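# Wheel the utility cart through a door into the yellow bay

## Task

Push the utility cart through the self-closing door into the other room and leave it parked in the yellow bay. All four wheels must sit inside the taped outline, with none touching the tape. The case of copy paper has to rest in the cart's top tray without overhanging any edge. Before finishing, let the door swing fully shut, release everything and back the robots away. Either robot or both may do the work. The result must hold up without any robot supporting it, and no robot may be fallen over or left leaning at the end.

## Robot and tools

ROBOTS. There are two identical Hello Robot Stretch 3 units, r1 and r2. Each has a two-wheel differential base with a small passive omni wheel at the back, a lift that rides up a vertical mast, and a telescoping arm that reaches out to the robot's right side. The arm cannot reach forward, so the gripper advances only when the base drives. The base measures 0.33 m front to back and 0.34 m across. It turns about a point midway between the drive wheels, 0.05 m behind the front edge. With the arm pulled in and the wrist folded, a turn in place clears a circle of radius 0.28 m. An unfolded, level wrist reaches past that circle.

FRAMES. Each robot's base frame has its origin on the floor between its drive wheels, with x forward, y left and z up. hand_pose is given in this frame, at the point where the closed fingertips meet. The odometry frame is the base frame as it was at the start. Each robot reports only in its own frames. To judge where the robots are relative to each other, use the images, lidar_m, wrist_depth_mm and head_depth_mm.

execute_actions. The argument "actions" is a list holding either one action or none. An empty list only returns state and images. An action is an object keyed by "r1" and/or "r2". Each robot entry may contain the following keys.
- "base": exactly one relative command. {"translate_m": d} drives straight by d metres from the current spot, positive forward, range -1 to 1. {"rotate_rad": d} turns in place by d radians, positive counter-clockwise seen from above, range -3.2 to 3.2. The base cannot move sideways.
- "joints": absolute targets, one number per named joint. lift_m runs 0 to 1.1 and is the arm's height on the mast. arm_m runs 0 to 0.52 and is the extension. wrist_yaw_rad runs -1.345 to 4.42: 0 points along the arm, positive swings toward the front, 3.0 folds the wrist over the base. wrist_pitch_rad runs -1.57 to 0.451: 0 is level, negative tips the fingertips down. wrist_roll_rad runs -2.911 to 2.911, and 0 puts the fingers side by side. gripper_m runs -0.089 to 0.179, larger meaning wider; the real fingertip gap is 0.007 to 0.025 m less than this value, and 0 below 0.007. head_pan_rad runs -3.953 to 1.73: 0 looks ahead, positive turns left, -1.57 looks along the arm. head_tilt_rad runs -1.53 to 0.419, negative looking down.
- "contact_limits": {"arm_m": N}, where N is a motor_effort percentage from 1 to 100. The arm stops with contact_stop when its effort reaches about N, or -N when retracting. The limit stays in force until the next action.
Everything in one action starts at once and may finish at different moments. A single action lasts at most 15 s. Any unknown key or out-of-range number rejects the whole call, and nothing moves. A robot, base or joint omitted from an action may still be driving toward an earlier target. "cameras" lists the images to return: r1_head_camera, r1_nav_camera, r1_wrist_camera, r2_head_camera, r2_nav_camera, r2_wrist_camera, or "all". Null or omitting it means all, and [] means none.

wait {"seconds": 0 to 10} lets the scene run with no new command, then reports like an empty action. zoom_image {"camera", "region": [x0, y0, x1, y1]} gives a closer look at part of that camera's latest full image. Pixels are counted from the top-left, and the region may be at most 504 by 504. finished_scene {"scene": n} ends the scene for good and reports success. Between replies the simulation keeps running, and the robots keep holding their last command.

RESULT LINES. base_status and joint_status give how each commanded motion ended. "done" for the base means the wheels turned the full amount, even if they slipped. "off_target" means the motion stalled short and may still be pushing. After contact_stop, time_out or torque_fault, the old target is dropped. A lift or arm that hit something firmly stops with contact_stop and goes slack until commanded again; a slack lift may sink under load. on_its_own reports joints that were not commanded, and "held at" gives a target, not the actual position. joint_positions are the measured values. motor_effort is a percentage, positive toward higher joint values, and for the wheels positive pushes forward; the bracketed number is the peak. These readings carry bias and noise. lidar_m gives 12 ranges in metres in 30-degree sectors: the 1st is straight ahead, counting counter-clockwise (4th left, 7th behind, 10th right). "-" means nothing was seen. The lidar scans a plane 0.17 m above the floor and reads 0.15 to 12 m. It misses clear objects and its own robot, may miss thin legs, and parts of the 5th, 6th, 9th and 10th sectors can be blocked. wrist_depth_mm (45 to 1000) and head_depth_mm (280 to 4000) are 7x7 grids of median depths, read from the top-left. base_odometry counts wheel turns only. turned_by_wheels and turned_by_imu give the turn since the last result, positive left. base_tilt is in degrees, with forward and right positive, and has a fixed bias of up to about 4. "pictures" names the returned images in order.

SPEED. The base can reach 0.30 m/s and 1.9 rad/s only when the arm is stowed: lift_m under 0.30, arm_m under 0.03 and wrist_yaw_rad over 2.54. Otherwise it is capped at 0.10 m/s and 0.63 rad/s.

GRIPPER. To grip, command a value below the object's width; smaller values squeeze harder, though a stall guard eases off if you squeeze too hard. To release, open to at least 0.02 above the value where contact began. Neither the reading nor "done" proves that something is held.

WRIST SAFETY. Fold or unfold the wrist only with lift_m between 0.32 and 0.95, wrist_pitch_rad at -0.4 and roll near 0. Once folded, the lift may go down to 0.25. If yaw is below -0.4, keep pitch at -0.5 or lower.

AVOID. Never let the two robots press against each other: once the bases touch, even a few millimetres more is a hard press, and no status line reports the contact. The robots drive slightly different distances for the same command, up to 2.5 cm per metre, which can strain a load carried jointly and tip a robot. Arm pushes with the gripper above about 0.45 m, a second push after a contact_stop, driving while pushing or hooking something immovable, and snagging furniture, especially while reversing, can all tip a robot. If base_tilt shows a lean, back off in small steps, free the gripper, and lower lift_m to about 0.2. The base, wrist and head never stop on contact. A wrist pushed hard for several seconds shuts off for 10 s (torque_fault). Avoid drops, slips, slams and hard impacts, and note that loose objects may occasionally get bumped.

Each tool is called after "Call:" by a JSON object that holds its "name" and its "arguments", one argument or row to a line.

## Session

Call:
{"name": "execute_actions", "arguments": {
  "actions": []
}}

Scene clock: 0.00 s.
r1.base_odometry: x=+0.000 y=+0.000 heading=+0.000 (m, m, rad; r1's odometry frame)
r1.turned_by_wheels: +0.000 (rad since the last result)
r1.turned_by_imu: +0.000 (rad since the last result)
r1.base_tilt: forward=+0.9 right=-2.5 (deg)
r1.lidar_m: 1.74 2.52 3.57 1.55 1.19 1.17 0.92 0.71 0.69 0.73 1.06 1.64
r1.head_depth_mm: 1558 1569 1565 1545 1552 1540 1533 / 1648 1681 1661 1659 1664 1651 1641 / 1675 1813 1801 1781 1770 1758 1748 / 1661 1948 1928 1919 1921 1897 1887 / 1675 2105 2107 2083 2074 2054 2020 / 1682 2278 2309 2282 2267 2262 2145 / 1683 2433 2563 2535 2512 2467 2177
r1.base_status: not commanded
r1.joint_positions: lift_m=+0.420 arm_m=+0.001 wrist_yaw_rad=+3.133 wrist_pitch_rad=-0.373 wrist_roll_rad=-0.016 gripper_m=+0.037 head_pan_rad=+0.003 head_tilt_rad=-0.002
r1.joint_status: not commanded
r1.motor_effort: left_wheel=+1 right_wheel=+0 lift_m=+22 arm_m=-1 wrist_yaw_rad=+0 wrist_pitch_rad=+8 wrist_roll_rad=+0 gripper_m=+0 head_pan_rad=+1 head_tilt_rad=+2 (%)
r1.hand_pose: x=-0.0193 y=+0.0839 z=+0.4428 quat_wxyz=(+0.134, +0.690, +0.130, +0.700) (m; r1's base frame)
r1.wrist_depth_mm: 868 - - - - - - / 915 - - - - - - / 903 - - - - - - / 963 - - - - - - / 836 828 802 812 824 779 780 / 703 686 - 695 651 669 651 / 582 590 573 580 571 572 576
r2.base_odometry: x=+0.000 y=+0.000 heading=+0.000 (m, m, rad; r2's odometry frame)
r2.turned_by_wheels: +0.000 (rad since the last result)
r2.turned_by_imu: +0.000 (rad since the last result)
r2.base_tilt: forward=-0.6 right=+0.3 (deg)
r2.lidar_m: 1.98 1.65 1.65 1.85 2.53 2.52 2.82 1.15 1.17 2.71 2.26 2.25
r2.head_depth_mm: 2010 2284 2287 2340 2318 2311 2233 / 2005 2472 2467 2470 2488 2478 2258 / 1998 2652 2679 2686 2698 2695 2241 / 2014 2603 2617 2623 2605 2619 2262 / 2017 2277 2278 2293 2313 2320 2210 / 1967 2041 2047 2052 2066 2079 2041 / 1815 1854 1850 1839 1863 1860 1883
r2.base_status: not commanded
r2.joint_positions: lift_m=+0.374 arm_m=-0.001 wrist_yaw_rad=+3.115 wrist_pitch_rad=-0.360 wrist_roll_rad=+0.003 gripper_m=+0.037 head_pan_rad=+0.008 head_tilt_rad=-0.015
r2.joint_status: not commanded
r2.motor_effort: left_wheel=+0 right_wheel=+0 lift_m=+26 arm_m=+0 wrist_yaw_rad=+1 wrist_pitch_rad=+5 wrist_roll_rad=+0 gripper_m=+0 head_pan_rad=+0 head_tilt_rad=+2 (%)
r2.hand_pose: x=-0.0152 y=+0.0872 z=+0.4001 quat_wxyz=(+0.136, +0.698, +0.117, +0.693) (m; r2's base frame)
r2.wrist_depth_mm: - - - - - - - / - - - - - - - / - - - - - - - / - - - - - - - / 797 806 - 824 849 832 855 / 657 676 - 689 693 695 695 / 568 574 - 573 559 587 586
pictures: r1_head_camera (sideways: a quarter turn clockwise sets it upright), r1_nav_camera (sideways: a quarter turn counterclockwise sets it upright), r1_wrist_camera, r2_head_camera (sideways: a quarter turn clockwise sets it upright), r2_nav_camera (sideways: a quarter turn counterclockwise sets it upright), r2_wrist_camera
Images, in order (width x height): r1_head_camera 896x504, r1_nav_camera 672x504, r1_wrist_camera 644x364, r2_head_camera 896x504, r2_nav_camera 672x504, r2_wrist_camera 644x364.

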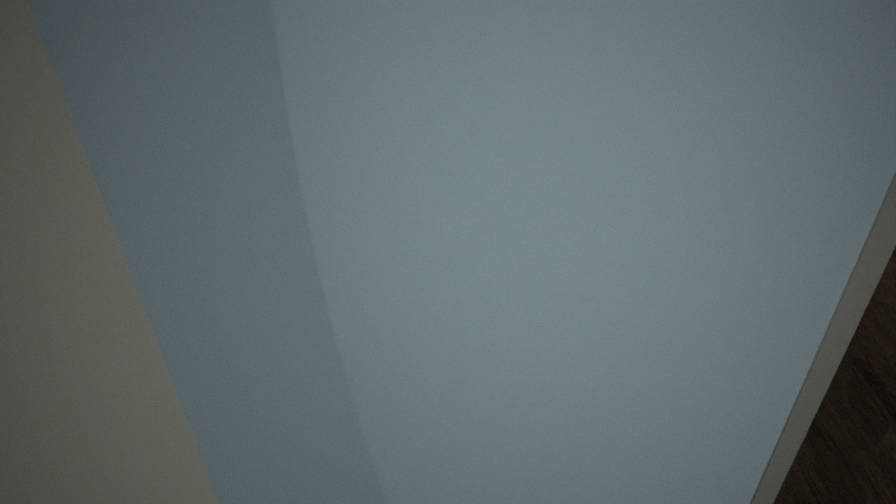

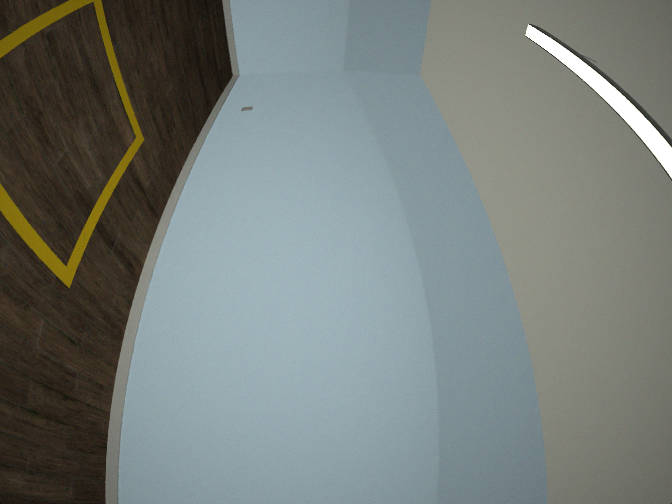

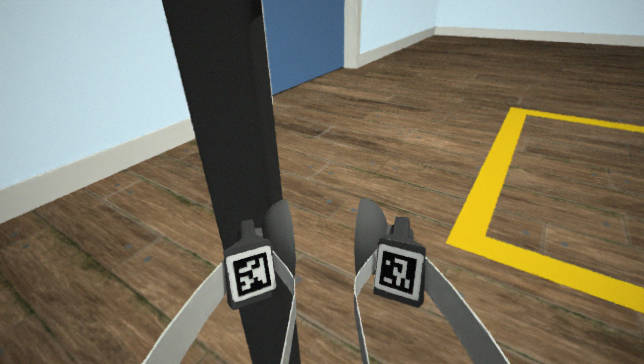

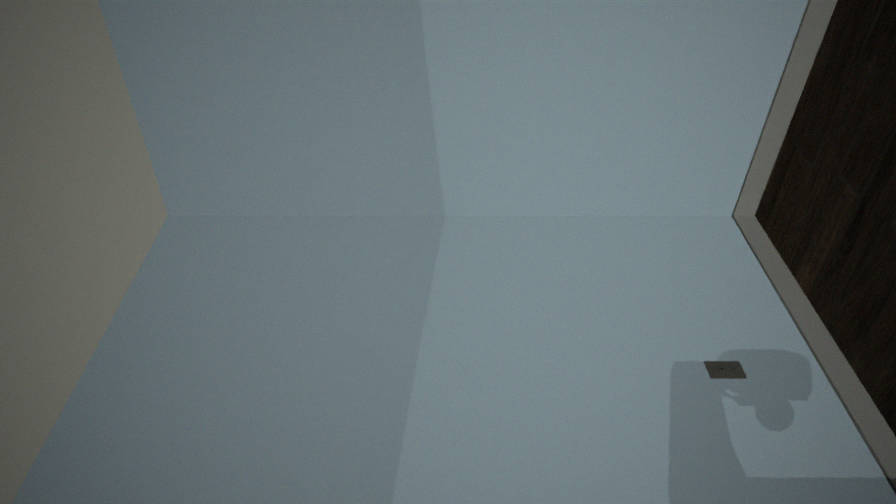

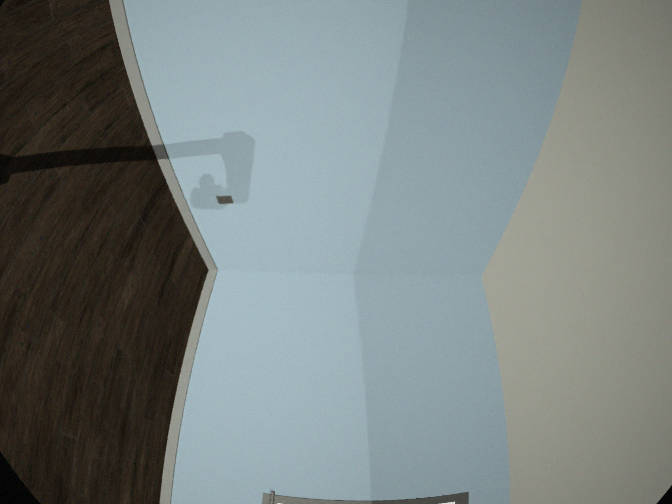

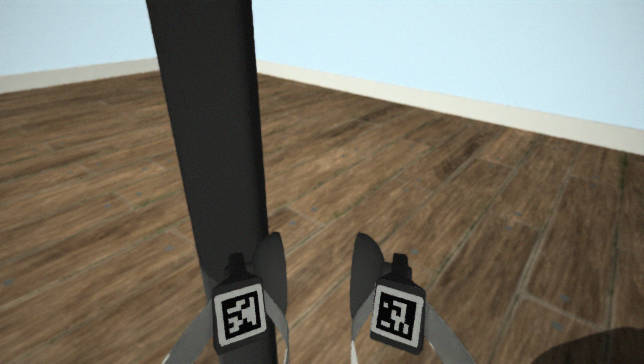

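Call:
{"name": "execute_actions", "arguments": {
  "actions": [
    {"r1":{"base":{"rotate_rad":1.0},"joints":{"lift_m":0.26,"head_pan_rad":0.3,"head_tilt_rad":-0.5}},"r2":{"base":{"rotate_rad":-2.3},"joints":{"lift_m":0.26,"head_tilt_rad":-0.5}}}
  ],
  "cameras": ["r1_head_camera","r1_nav_camera","r2_head_camera","r2_nav_camera"]
}}

Scene clock: 5.07 s.
r1.base_odometry: x=+0.000 y=+0.000 heading=+1.000 (m, m, rad; r1's odometry frame)
r1.turned_by_wheels: +1.000 (rad since the last result)
r1.turned_by_imu: +0.989 (rad since the last result)
r1.base_tilt: forward=+0.8 right=-2.4 (deg)
r1.lidar_m: 4.03 1.63 1.20 1.17 0.97 0.71 0.69 0.72 1.00 1.64 1.71 2.37
r1.head_depth_mm: 3226 3411 3722 2827 2026 1563 1278 / 3328 3569 3809 2854 2035 1560 1275 / 3356 3698 - 2859 2024 1560 1272 / 3147 3418 3710 2885 2027 1555 1273 / 2427 2586 2740 2693 2022 1558 1282 / 2006 2139 2287 2425 2013 1560 1277 / 1763 1842 1921 2008 1947 1567 1276
r1.base_status: done
r1.joint_positions: lift_m=+0.261 arm_m=+0.001 wrist_yaw_rad=+3.133 wrist_pitch_rad=-0.374 wrist_roll_rad=-0.016 gripper_m=+0.037 head_pan_rad=+0.293 head_tilt_rad=-0.494
r1.joint_status: all done
r1.motor_effort: left_wheel=-2(7) right_wheel=+2(7) lift_m=+13(16) arm_m=-1(1) wrist_yaw_rad=+0(0) wrist_pitch_rad=+8(8) wrist_roll_rad=+1(0) gripper_m=+0(0) head_pan_rad=+5(35) head_tilt_rad=-2(23) (%)
r1.hand_pose: x=-0.0193 y=+0.0838 z=+0.2832 quat_wxyz=(+0.134, +0.690, +0.130, +0.700) (m; r1's base frame)
r1.wrist_depth_mm: 760 - - - - - - / 798 - - - - - - / 758 967 - - 934 933 911 / 723 749 742 731 719 706 692 / 604 591 588 579 600 564 566 / 498 490 - 508 - 476 466 / 435 - - - 410 408 401
r2.base_odometry: x=+0.000 y=+0.000 heading=-2.300 (m, m, rad; r2's odometry frame)
r2.turned_by_wheels: -2.300 (rad since the last result)
r2.turned_by_imu: -2.332 (rad since the last result)
r2.base_tilt: forward=-0.4 right=+0.3 (deg)
r2.lidar_m: 1.15 3.25 2.35 2.25 2.33 1.72 1.65 1.70 2.30 2.52 2.61 3.53
r2.head_depth_mm: 3748 - - 2836 2069 1622 1343 / 3768 - - 2825 2064 1622 1331 / 3718 3987 1700 1898 1952 1604 1332 / 3699 3836 1462 1601 1541 1559 1329 / 3680 3896 1492 1681 1722 1600 1326 / 3656 3974 1561 1676 1824 1614 1322 / 3645 3941 - 2764 2042 1613 1323
r2.base_status: done
r2.joint_positions: lift_m=+0.260 arm_m=-0.001 wrist_yaw_rad=+3.115 wrist_pitch_rad=-0.361 wrist_roll_rad=+0.003 gripper_m=+0.037 head_pan_rad=+0.008 head_tilt_rad=-0.494
r2.joint_status: all done
r2.motor_effort: left_wheel=+5(18) right_wheel=-3(11) lift_m=+23(20) arm_m=+0(0) wrist_yaw_rad=-1(0) wrist_pitch_rad=+6(6) wrist_roll_rad=-1(1) gripper_m=+0(1) head_pan_rad=+0(0) head_tilt_rad=-3(32) (%)
r2.hand_pose: x=-0.0152 y=+0.0871 z=+0.2858 quat_wxyz=(+0.137, +0.698, +0.118, +0.693) (m; r2's base frame)
r2.wrist_depth_mm: - - - - - - - / - - - - - - - / - - - - - - - / 791 801 - 806 816 840 831 / 619 631 - 638 653 645 655 / 517 520 - 524 543 534 541 / 453 - - - - 456 455
pictures: r1_head_camera (sideways: a quarter turn clockwise sets it upright), r1_nav_camera (sideways: a quarter turn counterclockwise sets it upright), r2_head_camera (sideways: a quarter turn clockwise sets it upright), r2_nav_camera (sideways: a quarter turn counterclockwise sets it upright)
camera_calibration (this result's frames):
r1_head_camera: T_world_to_cam=[[-0.407524, -0.131006, -0.903748, 1.19467], [-0.295389, 0.955362, -0.00528955, 0.0143313], [0.8641, 0.264802, -0.428031, 0.505602], [0, 0, 0, 1]] pos_world=[0.0542005, 0.00893386, 1.29617]
r1_nav_camera: T_world_to_cam=[[0.426633, 0.137032, 0.893984, -1.1243], [0.31245, -0.949928, -0.00350237, 0.0563563], [0.84874, 0.280819, -0.448086, 0.537646], [0, 0, 0, 1]] pos_world=[0.00573434, 0.0566183, 1.24622]
r2_head_camera: T_world_to_cam=[[-0.496243, -0.0123006, -0.868096, 1.15097], [0.0207383, 0.999446, -0.0260167, 0.0343933], [0.867936, -0.0309134, -0.495714, 0.602266], [0, 0, 0, 1]] pos_world=[0.0477194, -0.00159855, 1.2986]
r2_nav_camera: T_world_to_cam=[[0.513886, 0.0247911, 0.8575, -1.07557], [-0.00812956, -0.999397, 0.0337654, 0.00760232], [0.85782, -0.0243227, -0.513375, 0.623003], [0, 0, 0, 1]] pos_world=[0.0183571, 0.0494154, 1.24188]
Images, in order (width x height): r1_head_camera 896x504, r1_nav_camera 672x504, r2_head_camera 896x504, r2_nav_camera 672x504.

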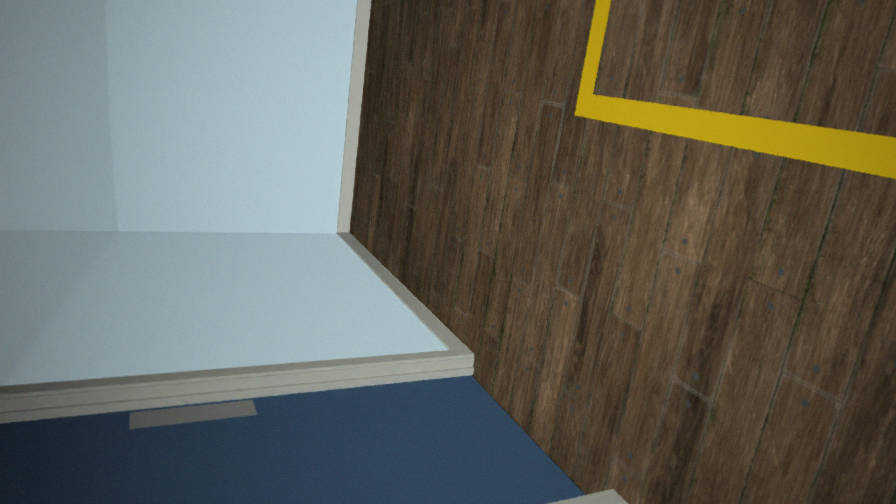

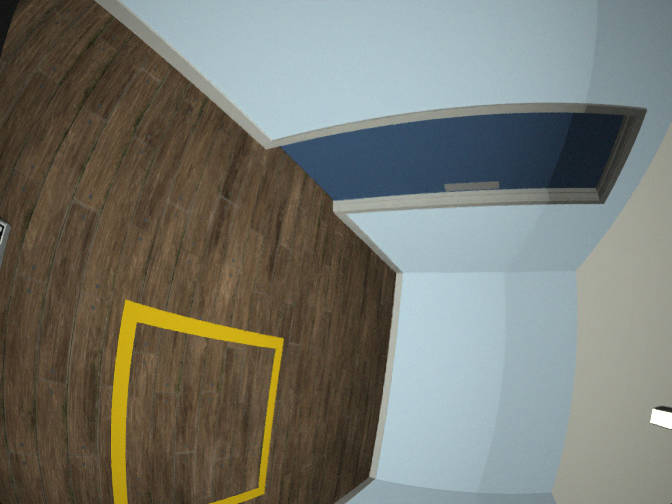

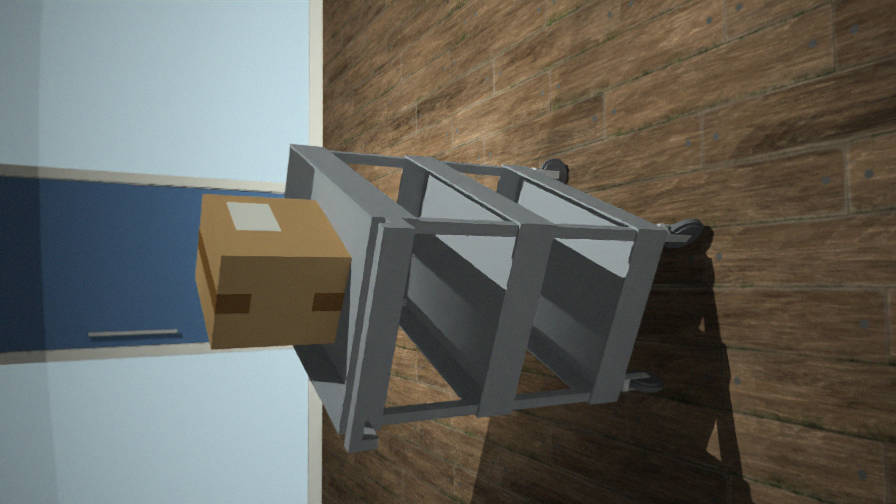

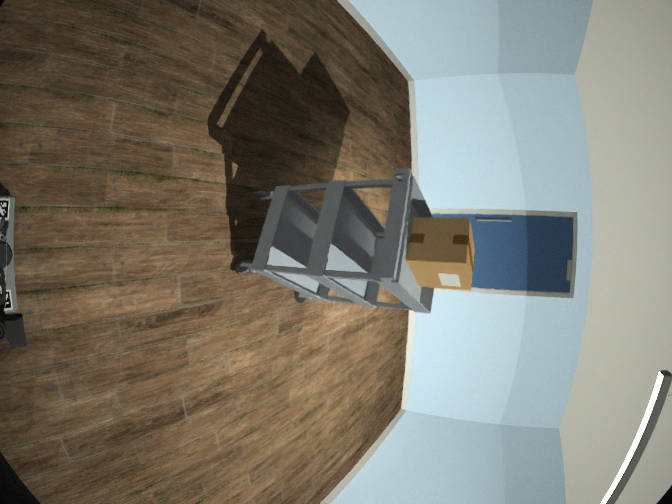

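Call:
{"name": "execute_actions", "arguments": {
  "actions": [
    {"r1":{"base":{"rotate_rad":0.35}},"r2":{"base":{"translate_m":0.9}}}
  ],
  "cameras": []
}}

Call:
{"name": "execute_actions", "arguments": {
  "actions": [
    {"r1":{"base":{"translate_m":1.0}},"r2":{"joints":{"lift_m":0.33,"head_tilt_rad":-0.9}}}
  ],
  "cameras": []
}}

Call:
{"name": "execute_actions", "arguments": {
  "actions": [
    {"r1":{"base":{"translate_m":1.0}},"r2":{"base":{"translate_m":0.4}}}
  ],
  "cameras": []
}}

Call:
{"name": "execute_actions", "arguments": {
  "actions": [
    {"r1":{"base":{"rotate_rad":1.31},"joints":{"lift_m":0.33,"head_pan_rad":0,"head_tilt_rad":-0.8}}}
  ],
  "cameras": ["r1_nav_camera","r2_nav_camera"]
}}

Scene clock: 17.27 s.
r1.base_odometry: x=+0.000 y=+0.000 heading=+1.350 (m, m, rad; r1's odometry frame)
r1.turned_by_wheels: +0.350 (rad since the last result)
r1.turned_by_imu: +0.346 (rad since the last result)
r1.base_tilt: forward=+0.8 right=-2.5 (deg)
r1.lidar_m: 2.14 1.28 1.17 1.17 0.76 0.69 0.69 0.86 1.64 1.65 2.03 4.02
r1.head_depth_mm: 2545 2906 3440 2843 2017 1570 1279 / 2115 2355 2690 2758 2028 1562 1274 / 1936 2088 2322 2525 2020 1570 1275 / 1686 1823 1995 2191 2030 1564 1276 / 1492 1522 1619 1764 1861 1570 1269 / 1253 1337 1430 1542 1670 1560 1279 / 1135 1206 1286 1367 1475 1518 1276
r1.base_status: done
r1.joint_positions: lift_m=+0.261 arm_m=+0.001 wrist_yaw_rad=+3.133 wrist_pitch_rad=-0.374 wrist_roll_rad=-0.016 gripper_m=+0.037 head_pan_rad=+0.293 head_tilt_rad=-0.494
r1.joint_status: not commanded
r1.motor_effort: left_wheel=-2(8) right_wheel=+2(9) lift_m=+13(13) arm_m=+0(1) wrist_yaw_rad=-1(1) wrist_pitch_rad=+8(8) wrist_roll_rad=+1(0) gripper_m=-1(0) head_pan_rad=+4(5) head_tilt_rad=-2(2) (%)
r1.hand_pose: x=-0.0193 y=+0.0838 z=+0.2832 quat_wxyz=(+0.134, +0.690, +0.130, +0.700) (m; r1's base frame)
r1.wrist_depth_mm: 577 706 - - - 947 871 / 586 749 - - - - 924 / 609 760 - - 968 938 915 / 606 711 745 723 724 716 702 / 583 605 597 582 594 572 564 / 496 493 - 512 - 477 469 / 436 - - - 411 406 404
r2.base_odometry: x=-0.599 y=-0.671 heading=-2.300 (m, m, rad; r2's odometry frame)
r2.turned_by_wheels: +0.000 (rad since the last result)
r2.turned_by_imu: +0.005 (rad since the last result)
r2.base_tilt: forward=-0.3 right=+0.0 (deg)
r2.lidar_m: 0.26 0.33 2.36 2.26 2.34 2.66 2.55 2.64 2.61 2.51 2.59 0.26
r2.head_depth_mm: 2891 3165 3510 2814 900 1537 1341 / 2900 3132 3343 937 791 623 516 / 2865 3136 759 656 732 622 514 / 2858 3097 752 569 634 621 512 / 2864 3118 750 610 686 619 513 / 2854 3100 3322 658 726 618 475 / 2813 3118 3376 2774 740 617 474
r2.base_status: done
r2.joint_positions: lift_m=+0.260 arm_m=-0.001 wrist_yaw_rad=+3.115 wrist_pitch_rad=-0.361 wrist_roll_rad=+0.003 gripper_m=+0.037 head_pan_rad=+0.008 head_tilt_rad=-0.495
r2.joint_status: not commanded
r2.motor_effort: left_wheel=+4(18) right_wheel=-3(6) lift_m=+24(23) arm_m=+0(0) wrist_yaw_rad=+0(1) wrist_pitch_rad=+6(6) wrist_roll_rad=+0(0) gripper_m=+0(1) head_pan_rad=+0(0) head_tilt_rad=-3(3) (%)
r2.hand_pose: x=-0.0152 y=+0.0871 z=+0.2858 quat_wxyz=(+0.137, +0.698, +0.118, +0.693) (m; r2's base frame)
r2.wrist_depth_mm: - - - - - - - / - - - - - - - / - - - - - - - / 792 802 - 809 821 827 842 / 628 629 - 646 637 645 650 / 520 519 - 529 543 536 504 / 456 - - - - 452 449
pictures: none
No camera images: the call's "cameras" was empty. Leave "cameras" out to get every camera's image.

Scene clock: 22.27 s.
r1.base_odometry: x=+0.220 y=+0.976 heading=+1.349 (m, m, rad; r1's odometry frame)
r1.turned_by_wheels: +0.000 (rad since the last result)
r1.turned_by_imu: +0.004 (rad since the last result)
r1.base_tilt: forward=+0.9 right=-2.4 (deg)
r1.lidar_m: 1.46 0.98 0.81 0.82 1.00 1.61 1.63 2.00 2.00 2.01 2.47 3.09
r1.head_depth_mm: 1757 2008 2355 2567 2031 1558 1274 / 1453 1629 1835 2112 2026 1557 1263 / 1235 1357 1516 1699 1856 1557 1275 / 1181 1282 1399 1538 1711 1569 1276 / 1059 1138 1229 1337 1468 1508 1278 / 951 1017 1088 1172 1271 1384 1276 / 862 914 973 1039 1117 1205 1239
r1.base_status: done
r1.joint_positions: lift_m=+0.261 arm_m=+0.001 wrist_yaw_rad=+3.133 wrist_pitch_rad=-0.374 wrist_roll_rad=-0.016 gripper_m=+0.037 head_pan_rad=+0.293 head_tilt_rad=-0.495
r1.joint_status: not commanded
r1.motor_effort: left_wheel=-1(6) right_wheel=+2(9) lift_m=+13(13) arm_m=+0(0) wrist_yaw_rad=+0(0) wrist_pitch_rad=+8(8) wrist_roll_rad=+0(0) gripper_m=-1(0) head_pan_rad=+5(5) head_tilt_rad=-2(2) (%)
r1.hand_pose: x=-0.0193 y=+0.0838 z=+0.2832 quat_wxyz=(+0.134, +0.690, +0.130, +0.700) (m; r1's base frame)
r1.wrist_depth_mm: - - - 819 735 679 636 / - - - 856 800 745 705 / - - - 916 848 759 754 / 761 746 746 724 730 711 697 / 597 592 591 588 589 567 556 / 498 502 - 516 - 478 469 / 441 - - - 413 411 408
r2.base_odometry: x=-0.599 y=-0.671 heading=-2.300 (m, m, rad; r2's odometry frame)
r2.turned_by_wheels: +0.000 (rad since the last result)
r2.turned_by_imu: +0.000 (rad since the last result)
r2.base_tilt: forward=-0.4 right=+0.3 (deg)
r2.lidar_m: 0.26 0.33 2.35 2.26 2.34 2.66 2.55 2.64 2.61 2.51 2.59 0.26
r2.head_depth_mm: 3031 876 832 1688 1462 1284 1143 / 646 853 760 639 584 1271 1137 / 543 608 716 634 547 674 1116 / 516 541 646 632 509 799 1101 / 529 579 692 629 496 839 1131 / 550 622 715 626 509 1114 1126 / 2863 2408 716 623 567 1194 1123
r2.base_status: not commanded
r2.joint_positions: lift_m=+0.330 arm_m=-0.001 wrist_yaw_rad=+3.115 wrist_pitch_rad=-0.361 wrist_roll_rad=+0.003 gripper_m=+0.037 head_pan_rad=+0.008 head_tilt_rad=-0.889
r2.joint_status: all done
r2.motor_effort: left_wheel=+4(4) right_wheel=-3(3) lift_m=+29(29) arm_m=+0(0) wrist_yaw_rad=+0(1) wrist_pitch_rad=+6(6) wrist_roll_rad=+0(0) gripper_m=+0(1) head_pan_rad=+0(0) head_tilt_rad=-6(33) (%)
r2.hand_pose: x=-0.0152 y=+0.0870 z=+0.3555 quat_wxyz=(+0.137, +0.698, +0.118, +0.693) (m; r2's base frame)
r2.wrist_depth_mm: - - - - - - - / - - - - - - - / - - - - - - - / 925 919 - 949 944 974 996 / 741 743 - 750 755 751 766 / 604 611 - 617 633 624 605 / 521 522 - 523 505 533 473
pictures: none
No camera images: the call's "cameras" was empty. Leave "cameras" out to get every camera's image.

Scene clock: 27.30 s.
r1.base_odometry: x=+0.439 y=+1.951 heading=+1.349 (m, m, rad; r1's odometry frame)
r1.turned_by_wheels: +0.000 (rad since the last result)
r1.turned_by_imu: +0.004 (rad since the last result)
r1.base_tilt: forward=+0.8 right=-2.4 (deg)
r1.lidar_m: 0.77 0.53 0.53 0.54 0.67 1.14 2.56 2.59 2.35 2.37 2.42 2.20
r1.head_depth_mm: 953 1095 1284 1540 1801 1556 1276 / 792 887 1002 1158 1364 1509 1275 / 677 744 824 927 1055 1229 1246 / 592 642 701 772 862 976 1116 / 524 565 611 665 726 805 903 / 472 503 539 576 616 675 768 / 417 440 475 521 592 683 760
r1.base_status: done
r1.joint_positions: lift_m=+0.261 arm_m=+0.001 wrist_yaw_rad=+3.133 wrist_pitch_rad=-0.374 wrist_roll_rad=-0.016 gripper_m=+0.037 head_pan_rad=+0.293 head_tilt_rad=-0.495
r1.joint_status: not commanded
r1.motor_effort: left_wheel=-2(5) right_wheel=+3(7) lift_m=+13(13) arm_m=-1(0) wrist_yaw_rad=+0(0) wrist_pitch_rad=+8(8) wrist_roll_rad=+0(0) gripper_m=+0(1) head_pan_rad=+5(5) head_tilt_rad=-2(2) (%)
r1.hand_pose: x=-0.0193 y=+0.0838 z=+0.2832 quat_wxyz=(+0.134, +0.690, +0.130, +0.700) (m; r1's base frame)
r1.wrist_depth_mm: 668 642 - 546 501 461 430 / 732 684 - 598 537 495 455 / 829 746 - 659 583 529 489 / 775 749 745 687 635 572 515 / 607 603 593 580 600 565 523 / 496 502 - 512 - 475 472 / 437 - - - 410 407 404
r2.base_odometry: x=-0.866 y=-0.970 heading=-2.300 (m, m, rad; r2's odometry frame)
r2.turned_by_wheels: +0.000 (rad since the last result)
r2.turned_by_imu: +0.000 (rad since the last result)
r2.base_tilt: forward=-0.4 right=+0.2 (deg)
r2.lidar_m: - 0.15 0.16 2.27 2.35 3.09 2.95 3.06 2.62 2.51 2.59 -
r2.head_depth_mm: 2709 2510 739 1581 1406 1264 1143 / 2586 2411 737 635 548 474 417 / 515 464 615 632 547 481 429 / 510 396 409 522 544 479 427 / 508 393 394 496 542 477 426 / 504 389 422 539 541 477 433 / 2488 399 454 584 538 474 444
r2.base_status: done
r2.joint_positions: lift_m=+0.330 arm_m=-0.001 wrist_yaw_rad=+3.115 wrist_pitch_rad=-0.362 wrist_roll_rad=+0.003 gripper_m=+0.037 head_pan_rad=+0.008 head_tilt_rad=-0.891
r2.joint_status: not commanded
r2.motor_effort: left_wheel=+4(19) right_wheel=+7(41) lift_m=+28(29) arm_m=-1(1) wrist_yaw_rad=-1(1) wrist_pitch_rad=+6(6) wrist_roll_rad=+0(0) gripper_m=+0(0) head_pan_rad=+0(0) head_tilt_rad=-5(6) (%)
r2.hand_pose: x=-0.0152 y=+0.0870 z=+0.3554 quat_wxyz=(+0.137, +0.698, +0.118, +0.693) (m; r2's base frame)
r2.wrist_depth_mm: - - - - - - 192 / - - - - - - - / - - - - - - - / 918 933 - 946 974 912 966 / 734 732 - 746 753 445 434 / 605 611 - 625 614 414 431 / 521 526 - 525 502 355 367
pictures: none
No camera images: the call's "cameras" was empty. Leave "cameras" out to get every camera's image.

Scene clock: 29.97 s.
r1.base_odometry: x=+0.439 y=+1.951 heading=+2.659 (m, m, rad; r1's odometry frame)
r1.turned_by_wheels: +1.310 (rad since the last result)
r1.turned_by_imu: +1.294 (rad since the last result)
r1.base_tilt: forward=+0.9 right=-2.4 (deg)
r1.lidar_m: 0.53 0.57 0.77 2.54 2.73 2.39 2.35 2.52 2.23 1.28 0.59 0.53
r1.head_depth_mm: 409 465 538 638 785 936 1069 / 413 471 548 649 802 1047 1110 / 418 477 554 662 820 1078 1109 / 423 483 562 673 836 1108 1112 / 428 489 571 685 859 1141 1111 / 432 495 581 699 876 1179 1113 / 437 501 588 711 896 1202 1113
r1.base_status: done
r1.joint_positions: lift_m=+0.329 arm_m=+0.001 wrist_yaw_rad=+3.133 wrist_pitch_rad=-0.374 wrist_roll_rad=-0.016 gripper_m=+0.037 head_pan_rad=+0.007 head_tilt_rad=-0.790
r1.joint_status: all done
r1.motor_effort: left_wheel=-2(8) right_wheel=+3(8) lift_m=+29(29) arm_m=+0(1) wrist_yaw_rad=+0(0) wrist_pitch_rad=+8(8) wrist_roll_rad=+0(0) gripper_m=-1(0) head_pan_rad=-5(35) head_tilt_rad=-3(19) (%)
r1.hand_pose: x=-0.0193 y=+0.0838 z=+0.3521 quat_wxyz=(+0.134, +0.690, +0.130, +0.700) (m; r1's base frame)
r1.wrist_depth_mm: - - - - - - 602 / - - - - - - 609 / - - - - - 954 633 / 883 882 861 865 852 790 684 / 696 691 680 674 710 672 635 / 580 576 - 564 539 561 548 / 497 490 - 516 480 478 474
r2.base_odometry: x=-0.866 y=-0.970 heading=-2.300 (m, m, rad; r2's odometry frame)
r2.turned_by_wheels: +0.000 (rad since the last result)
r2.turned_by_imu: +0.000 (rad since the last result)
r2.base_tilt: forward=-0.3 right=+0.2 (deg)
r2.lidar_m: - 0.15 0.16 2.27 2.34 3.07 2.95 3.06 2.61 2.50 2.59 -
r2.head_depth_mm: 2734 2511 738 1590 1400 1256 1138 / 2572 2422 736 635 547 473 417 / 516 463 614 632 545 480 429 / 510 395 409 523 544 478 428 / 507 392 395 496 543 478 427 / 504 389 422 538 540 476 433 / 2498 400 454 584 540 475 444
r2.base_status: not commanded
r2.joint_positions: lift_m=+0.330 arm_m=-0.001 wrist_yaw_rad=+3.115 wrist_pitch_rad=-0.362 wrist_roll_rad=+0.003 gripper_m=+0.037 head_pan_rad=+0.008 head_tilt_rad=-0.891
r2.joint_status: not commanded
r2.motor_effort: left_wheel=+4(4) right_wheel=+7(7) lift_m=+28(28) arm_m=+0(1) wrist_yaw_rad=+1(1) wrist_pitch_rad=+6(6) wrist_roll_rad=+0(0) gripper_m=+0(0) head_pan_rad=-1(0) head_tilt_rad=-5(5) (%)
r2.hand_pose: x=-0.0152 y=+0.0870 z=+0.3554 quat_wxyz=(+0.137, +0.698, +0.118, +0.693) (m; r2's base frame)
r2.wrist_depth_mm: - - - - - - 191 / - - - - - - - / - - - - - - - / 907 924 - 963 950 934 982 / 736 739 - 742 758 442 434 / 606 609 - 614 606 416 428 / 516 524 - 524 498 353 365
pictures: r1_nav_camera (sideways: a quarter turn counterclockwise sets it upright), r2_nav_camera (sideways: a quarter turn counterclockwise sets it upright)
camera_calibration (this result's frames):
r1_nav_camera: T_world_to_cam=[[0.689304, 0.0128074, 0.724359, -0.904759], [0.0296899, -0.999503, -0.0105807, 0.0672937], [0.723863, 0.0287995, -0.689342, 0.852276], [0, 0, 0, 1]] pos_world=[0.00472472, 0.0543028, 1.24359]
r2_nav_camera: T_world_to_cam=[[0.805302, 0.027216, 0.592239, -0.731627], [0.00620003, -0.999278, 0.0374907, 0.00268362], [0.592832, -0.0265194, -0.804889, 1.00379], [0, 0, 0, 1]] pos_world=[-0.0059175, 0.0492137, 1.24114]
Images, in order (width x height): r1_nav_camera 672x504, r2_nav_camera 672x504.

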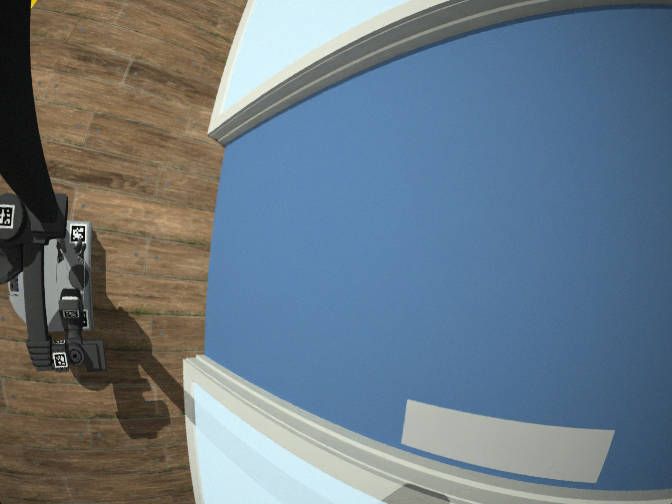

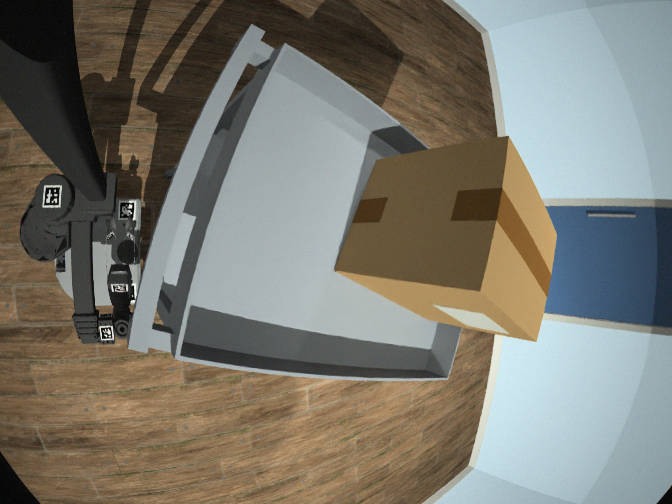

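Call:
{"name": "execute_actions", "arguments": {
  "actions": [
    {"r1":{"base":{"translate_m":1.0}},"r2":{"base":{"translate_m":0.4}}}
  ],
  "cameras": ["r1_nav_camera","r2_nav_camera"]
}}

Call:
{"name": "execute_actions", "arguments": {
  "actions": [
    {"r1":{"base":{"rotate_rad":0.9}}}
  ],
  "cameras": []
}}

Call:
{"name": "execute_actions", "arguments": {
  "actions": [
    {"r1":{"base":{"translate_m":0.45}}}
  ],
  "cameras": ["r1_nav_camera","r2_nav_camera"]
}}

Scene clock: 43.47 s.
r1.base_odometry: x=-0.447 y=+2.415 heading=+2.660 (m, m, rad; r1's odometry frame)
r1.turned_by_wheels: +0.001 (rad since the last result)
r1.turned_by_imu: -0.111 (rad since the last result)
r1.base_tilt: forward=+0.8 right=-2.5 (deg)
r1.lidar_m: - - 0.15 0.19 2.63 2.97 2.85 2.95 2.29 0.28 0.15 -
r1.head_depth_mm: - - - - - - - / - - - - - - - / - - - - - - - / - - - - - - - / - - - - - - - / - - - - - - - / - - - - - - -
r1.base_status: translate_m off_target (by the wheels' count: +0.9998 of +1.0000)
r1.joint_positions: lift_m=+0.330 arm_m=+0.001 wrist_yaw_rad=+3.134 wrist_pitch_rad=-0.375 wrist_roll_rad=-0.016 gripper_m=+0.037 head_pan_rad=+0.011 head_tilt_rad=-0.811
r1.joint_status: not commanded
r1.on_its_own: left_wheel is at rest, and its effort (+35) is outside its rest range (-18 to +18)
r1.motor_effort: left_wheel=+35(70) right_wheel=+4(49) lift_m=+22(28) arm_m=+0(1) wrist_yaw_rad=-1(18) wrist_pitch_rad=+9(10) wrist_roll_rad=+0(0) gripper_m=-1(1) head_pan_rad=-7(13) head_tilt_rad=+4(7) (%)
r1.hand_pose: x=-0.0195 y=+0.0837 z=+0.3524 quat_wxyz=(+0.134, +0.689, +0.130, +0.700) (m; r1's base frame)
r1.wrist_depth_mm: - - - 580 229 126 86 / - - - 635 235 127 87 / - - - 688 241 129 88 / 883 871 872 763 245 131 89 / 693 695 686 683 223 133 90 / 582 576 - 568 247 134 91 / 494 491 - 515 265 127 91
r2.base_odometry: x=-1.132 y=-1.268 heading=-2.300 (m, m, rad; r2's odometry frame)
r2.turned_by_wheels: +0.000 (rad since the last result)
r2.turned_by_imu: +0.003 (rad since the last result)
r2.base_tilt: forward=-0.3 right=+0.1 (deg)
r2.lidar_m: - - 0.15 0.19 2.35 3.20 3.36 3.48 2.61 2.50 2.59 -
r2.head_depth_mm: 2327 2508 2040 1697 1462 1274 1142 / 2319 2493 2009 1684 1451 1273 1092 / 2297 2470 1955 632 535 472 429 / 2297 2459 732 631 544 479 428 / 2208 2291 698 616 543 477 427 / 504 417 422 451 519 475 426 / 500 388 337 407 518 475 425
r2.base_status: done
r2.joint_positions: lift_m=+0.330 arm_m=-0.001 wrist_yaw_rad=+3.115 wrist_pitch_rad=-0.362 wrist_roll_rad=+0.003 gripper_m=+0.037 head_pan_rad=+0.008 head_tilt_rad=-0.891
r2.joint_status: not commanded
r2.motor_effort: left_wheel=+13(22) right_wheel=+1(18) lift_m=+28(28) arm_m=+0(0) wrist_yaw_rad=+0(1) wrist_pitch_rad=+6(6) wrist_roll_rad=-1(0) gripper_m=+0(1) head_pan_rad=+0(0) head_tilt_rad=-5(5) (%)
r2.hand_pose: x=-0.0152 y=+0.0870 z=+0.3554 quat_wxyz=(+0.137, +0.698, +0.118, +0.693) (m; r2's base frame)
r2.wrist_depth_mm: - - - - 342 124 86 / - - - - - - - / - - - - - - - / 918 925 - 939 901 979 986 / 738 734 - 742 485 494 499 / 603 611 - 615 429 431 433 / 516 517 - 507 345 364 366
pictures: r1_nav_camera (sideways: a quarter turn counterclockwise sets it upright), r2_nav_camera (sideways: a quarter turn counterclockwise sets it upright)
camera_calibration (this result's frames):
r1_nav_camera: T_world_to_cam=[[0.704024, 0.0157411, 0.710001, -0.886137], [0.0334844, -0.999378, -0.0110458, 0.0678757], [0.709386, 0.0315505, -0.704114, 0.871577], [0, 0, 0, 1]] pos_world=[0.00330531, 0.0542836, 1.2436]
r2_nav_camera: T_world_to_cam=[[0.805323, 0.0272163, 0.592211, -0.73159], [0.00620145, -0.999278, 0.0374908, 0.00268352], [0.592804, -0.0265196, -0.80491, 1.00382], [0, 0, 0, 1]] pos_world=[-0.00591961, 0.0492137, 1.24114]
Images, in order (width x height): r1_nav_camera 672x504, r2_nav_camera 672x504.

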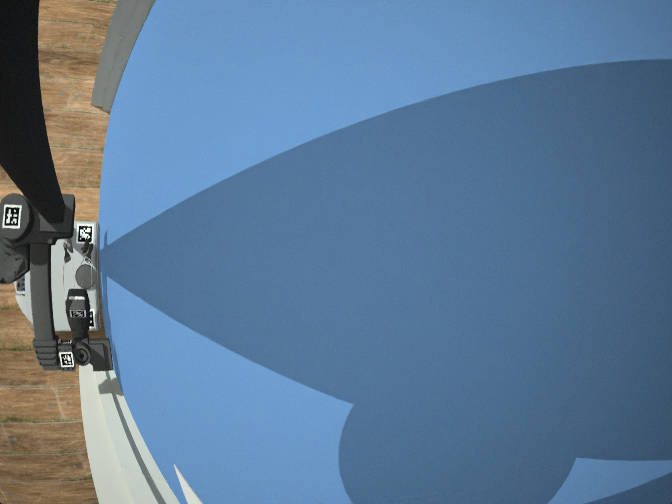

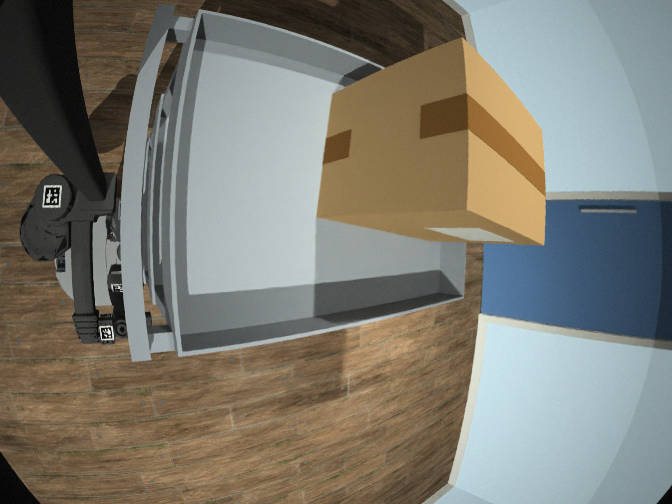

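Scene clock: 45.83 s.
r1.base_odometry: x=-0.447 y=+2.415 heading=-2.724 (m, m, rad; r1's odometry frame)
r1.turned_by_wheels: +0.899 (rad since the last result)
r1.turned_by_imu: +0.547 (rad since the last result)
r1.base_tilt: forward=+0.8 right=-2.5 (deg)
r1.lidar_m: 0.15 0.18 0.43 2.66 2.90 2.81 2.92 2.26 0.27 0.20 0.15 -
r1.head_depth_mm: - - - - - - - / - - - - - - - / - - - - - - 320 / - - - - - - 354 / - - - - - 303 444 / - - - - - 334 603 / - - - - - 392 942
r1.base_status: rotate_rad off_target (by the wheels' count: +0.8992 of +0.9000)
r1.joint_positions: lift_m=+0.330 arm_m=+0.001 wrist_yaw_rad=+3.082 wrist_pitch_rad=-0.375 wrist_roll_rad=-0.016 gripper_m=+0.037 head_pan_rad=-0.007 head_tilt_rad=-0.803
r1.joint_status: not commanded
r1.on_its_own: wrist_yaw_rad is held at +3.092, not at its first target +3.133, by its stall guard, which is not easing now; right_wheel is at rest, and its effort (+26) is outside its rest range (-18 to +18)
r1.motor_effort: left_wheel=-2(24) right_wheel=+26(37) lift_m=+22(22) arm_m=+1(1) wrist_yaw_rad=+7(28) wrist_pitch_rad=+9(9) wrist_roll_rad=+0(0) gripper_m=+1(0) head_pan_rad=+5(20) head_tilt_rad=+1(5) (%)
r1.hand_pose: x=-0.0076 y=+0.0834 z=+0.3524 quat_wxyz=(+0.152, +0.693, +0.113, +0.696) (m; r1's base frame)
r1.wrist_depth_mm: - - - - - 535 365 / - - - - - 568 339 / - - - - - 611 311 / 897 861 - 863 840 646 291 / 704 701 - 676 700 617 273 / 584 581 - 570 549 517 257 / 499 496 - 508 485 412 241
r2.base_odometry: x=-1.132 y=-1.268 heading=-2.300 (m, m, rad; r2's odometry frame)
r2.turned_by_wheels: +0.000 (rad since the last result)
r2.turned_by_imu: +0.000 (rad since the last result)
r2.base_tilt: forward=-0.3 right=+0.0 (deg)
r2.lidar_m: - - 0.15 0.19 2.35 3.20 3.37 3.47 2.59 2.50 2.58 -
r2.head_depth_mm: 2324 2495 2009 1697 1451 1280 1138 / 2308 2487 2000 1684 1446 1273 1089 / 2298 2471 1934 632 535 473 429 / 2268 2446 730 631 544 478 428 / 2188 2289 699 614 543 476 427 / 504 417 421 452 520 477 426 / 499 388 337 407 519 475 425
r2.base_status: not commanded
r2.joint_positions: lift_m=+0.330 arm_m=-0.001 wrist_yaw_rad=+3.115 wrist_pitch_rad=-0.362 wrist_roll_rad=+0.003 gripper_m=+0.037 head_pan_rad=+0.008 head_tilt_rad=-0.891
r2.joint_status: not commanded
r2.motor_effort: left_wheel=+13(12) right_wheel=+1(1) lift_m=+28(28) arm_m=+0(1) wrist_yaw_rad=-2(2) wrist_pitch_rad=+6(6) wrist_roll_rad=-1(0) gripper_m=+1(0) head_pan_rad=+0(0) head_tilt_rad=-5(5) (%)
r2.hand_pose: x=-0.0152 y=+0.0870 z=+0.3554 quat_wxyz=(+0.137, +0.698, +0.118, +0.693) (m; r2's base frame)
r2.wrist_depth_mm: - - - - 342 124 86 / - - - - - - - / - - - - - - - / 896 934 - 958 928 968 963 / 737 741 - 747 490 497 503 / 602 612 - 615 434 428 434 / 519 521 - 512 347 363 365
pictures: none
No camera images: the call's "cameras" was empty. Leave "cameras" out to get every camera's image.

Scene clock: 51.30 s.
r1.base_odometry: x=-0.858 y=+2.232 heading=-2.723 (m, m, rad; r1's odometry frame)
r1.turned_by_wheels: +0.001 (rad since the last result)
r1.turned_by_imu: -0.408 (rad since the last result)
r1.base_tilt: forward=+0.8 right=-2.4 (deg)
r1.lidar_m: - - 0.15 0.19 2.76 2.97 2.94 2.79 0.28 0.27 0.15 -
r1.head_depth_mm: - - - - - - - / - - - - - - - / - - - - - - - / - - - - - - - / - - - - - - - / - - - - - - - / - - - - - - -
r1.base_status: translate_m off_target (by the wheels' count: +0.4498 of +0.4500)
r1.joint_positions: lift_m=+0.330 arm_m=+0.001 wrist_yaw_rad=+3.093 wrist_pitch_rad=-0.375 wrist_roll_rad=-0.016 gripper_m=+0.037 head_pan_rad=-0.005 head_tilt_rad=-0.812
r1.joint_status: not commanded
r1.on_its_own: wrist_yaw_rad is held at +3.092, not at its first target +3.133, by its stall guard, which is not easing now; left_wheel is at rest, and its effort (+33) is outside its rest range (-18 to +18)
r1.motor_effort: left_wheel=+33(71) right_wheel=+8(54) lift_m=+21(22) arm_m=+0(1) wrist_yaw_rad=-1(15) wrist_pitch_rad=+9(10) wrist_roll_rad=+0(0) gripper_m=+0(0) head_pan_rad=+3(10) head_tilt_rad=+5(6) (%)
r1.hand_pose: x=-0.0101 y=+0.0834 z=+0.3523 quat_wxyz=(+0.148, +0.692, +0.116, +0.697) (m; r1's base frame)
r1.wrist_depth_mm: - - - 589 192 111 78 / - - - 623 199 113 79 / - - - 687 205 115 80 / 886 876 - 748 211 117 81 / 690 701 - 654 193 119 82 / 586 578 - 565 217 121 83 / 496 498 - 503 234 115 84
r2.base_odometry: x=-1.132 y=-1.268 heading=-2.300 (m, m, rad; r2's odometry frame)
r2.turned_by_wheels: +0.000 (rad since the last result)
r2.turned_by_imu: +0.000 (rad since the last result)
r2.base_tilt: forward=-0.3 right=+0.1 (deg)
r2.lidar_m: - - 0.15 0.19 2.35 3.19 3.34 3.48 2.60 2.50 2.58 -
r2.head_depth_mm: 2309 2519 2018 1689 1457 1283 1138 / 2301 2480 2018 1685 1447 1277 1089 / 2283 2447 1949 633 534 472 429 / 2223 2421 730 631 545 479 428 / 2119 2290 696 614 542 477 427 / 504 417 422 451 520 476 426 / 500 388 337 408 519 475 424
r2.base_status: not commanded
r2.joint_positions: lift_m=+0.330 arm_m=-0.001 wrist_yaw_rad=+3.115 wrist_pitch_rad=-0.362 wrist_roll_rad=+0.003 gripper_m=+0.037 head_pan_rad=+0.008 head_tilt_rad=-0.891
r2.joint_status: not commanded
r2.motor_effort: left_wheel=+13(13) right_wheel=+1(1) lift_m=+28(28) arm_m=+0(1) wrist_yaw_rad=+1(1) wrist_pitch_rad=+6(6) wrist_roll_rad=-1(0) gripper_m=+0(0) head_pan_rad=+0(0) head_tilt_rad=-5(5) (%)
r2.hand_pose: x=-0.0152 y=+0.0870 z=+0.3554 quat_wxyz=(+0.137, +0.698, +0.118, +0.693) (m; r2's base frame)
r2.wrist_depth_mm: - - - - 341 124 86 / - - - - - - - / - - - - - - - / 941 952 - 944 911 978 972 / 722 732 - 755 487 498 503 / 610 611 - 616 432 426 430 / 514 522 - 506 346 362 366
pictures: r1_nav_camera (sideways: a quarter turn counterclockwise sets it upright), r2_nav_camera (sideways: a quarter turn counterclockwise sets it upright)
camera_calibration (this result's frames):
r1_nav_camera: T_world_to_cam=[[0.704749, 0.00453779, 0.709442, -0.885413], [0.0175748, -0.999784, -0.0110637, 0.067996], [0.709239, 0.0202654, -0.704677, 0.87231], [0, 0, 0, 1]] pos_world=[0.00412285, 0.0543214, 1.2436]
r2_nav_camera: T_world_to_cam=[[0.805323, 0.0272161, 0.592211, -0.73159], [0.00620122, -0.999278, 0.0374908, 0.00268352], [0.592804, -0.0265197, -0.80491, 1.00382], [0, 0, 0, 1]] pos_world=[-0.0059196, 0.0492137, 1.24114]
Images, in order (width x height): r1_nav_camera 672x504, r2_nav_camera 672x504.

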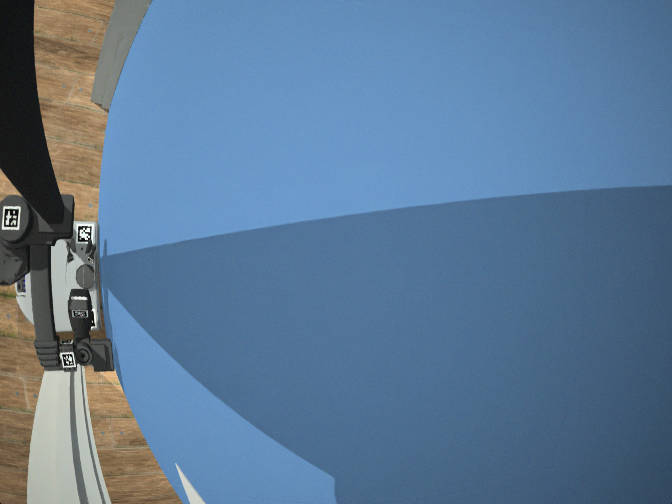

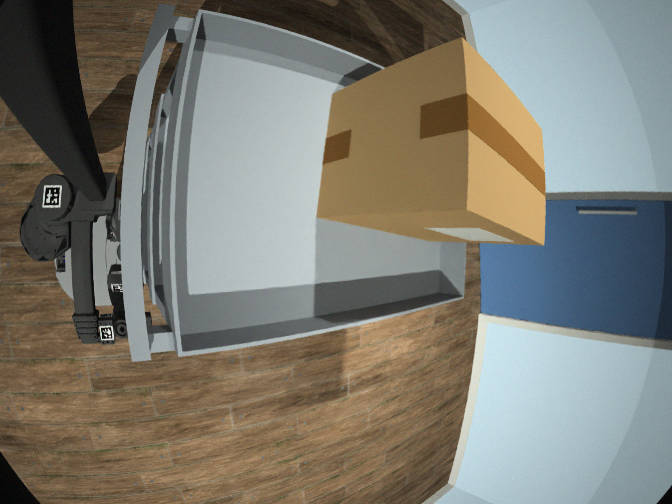

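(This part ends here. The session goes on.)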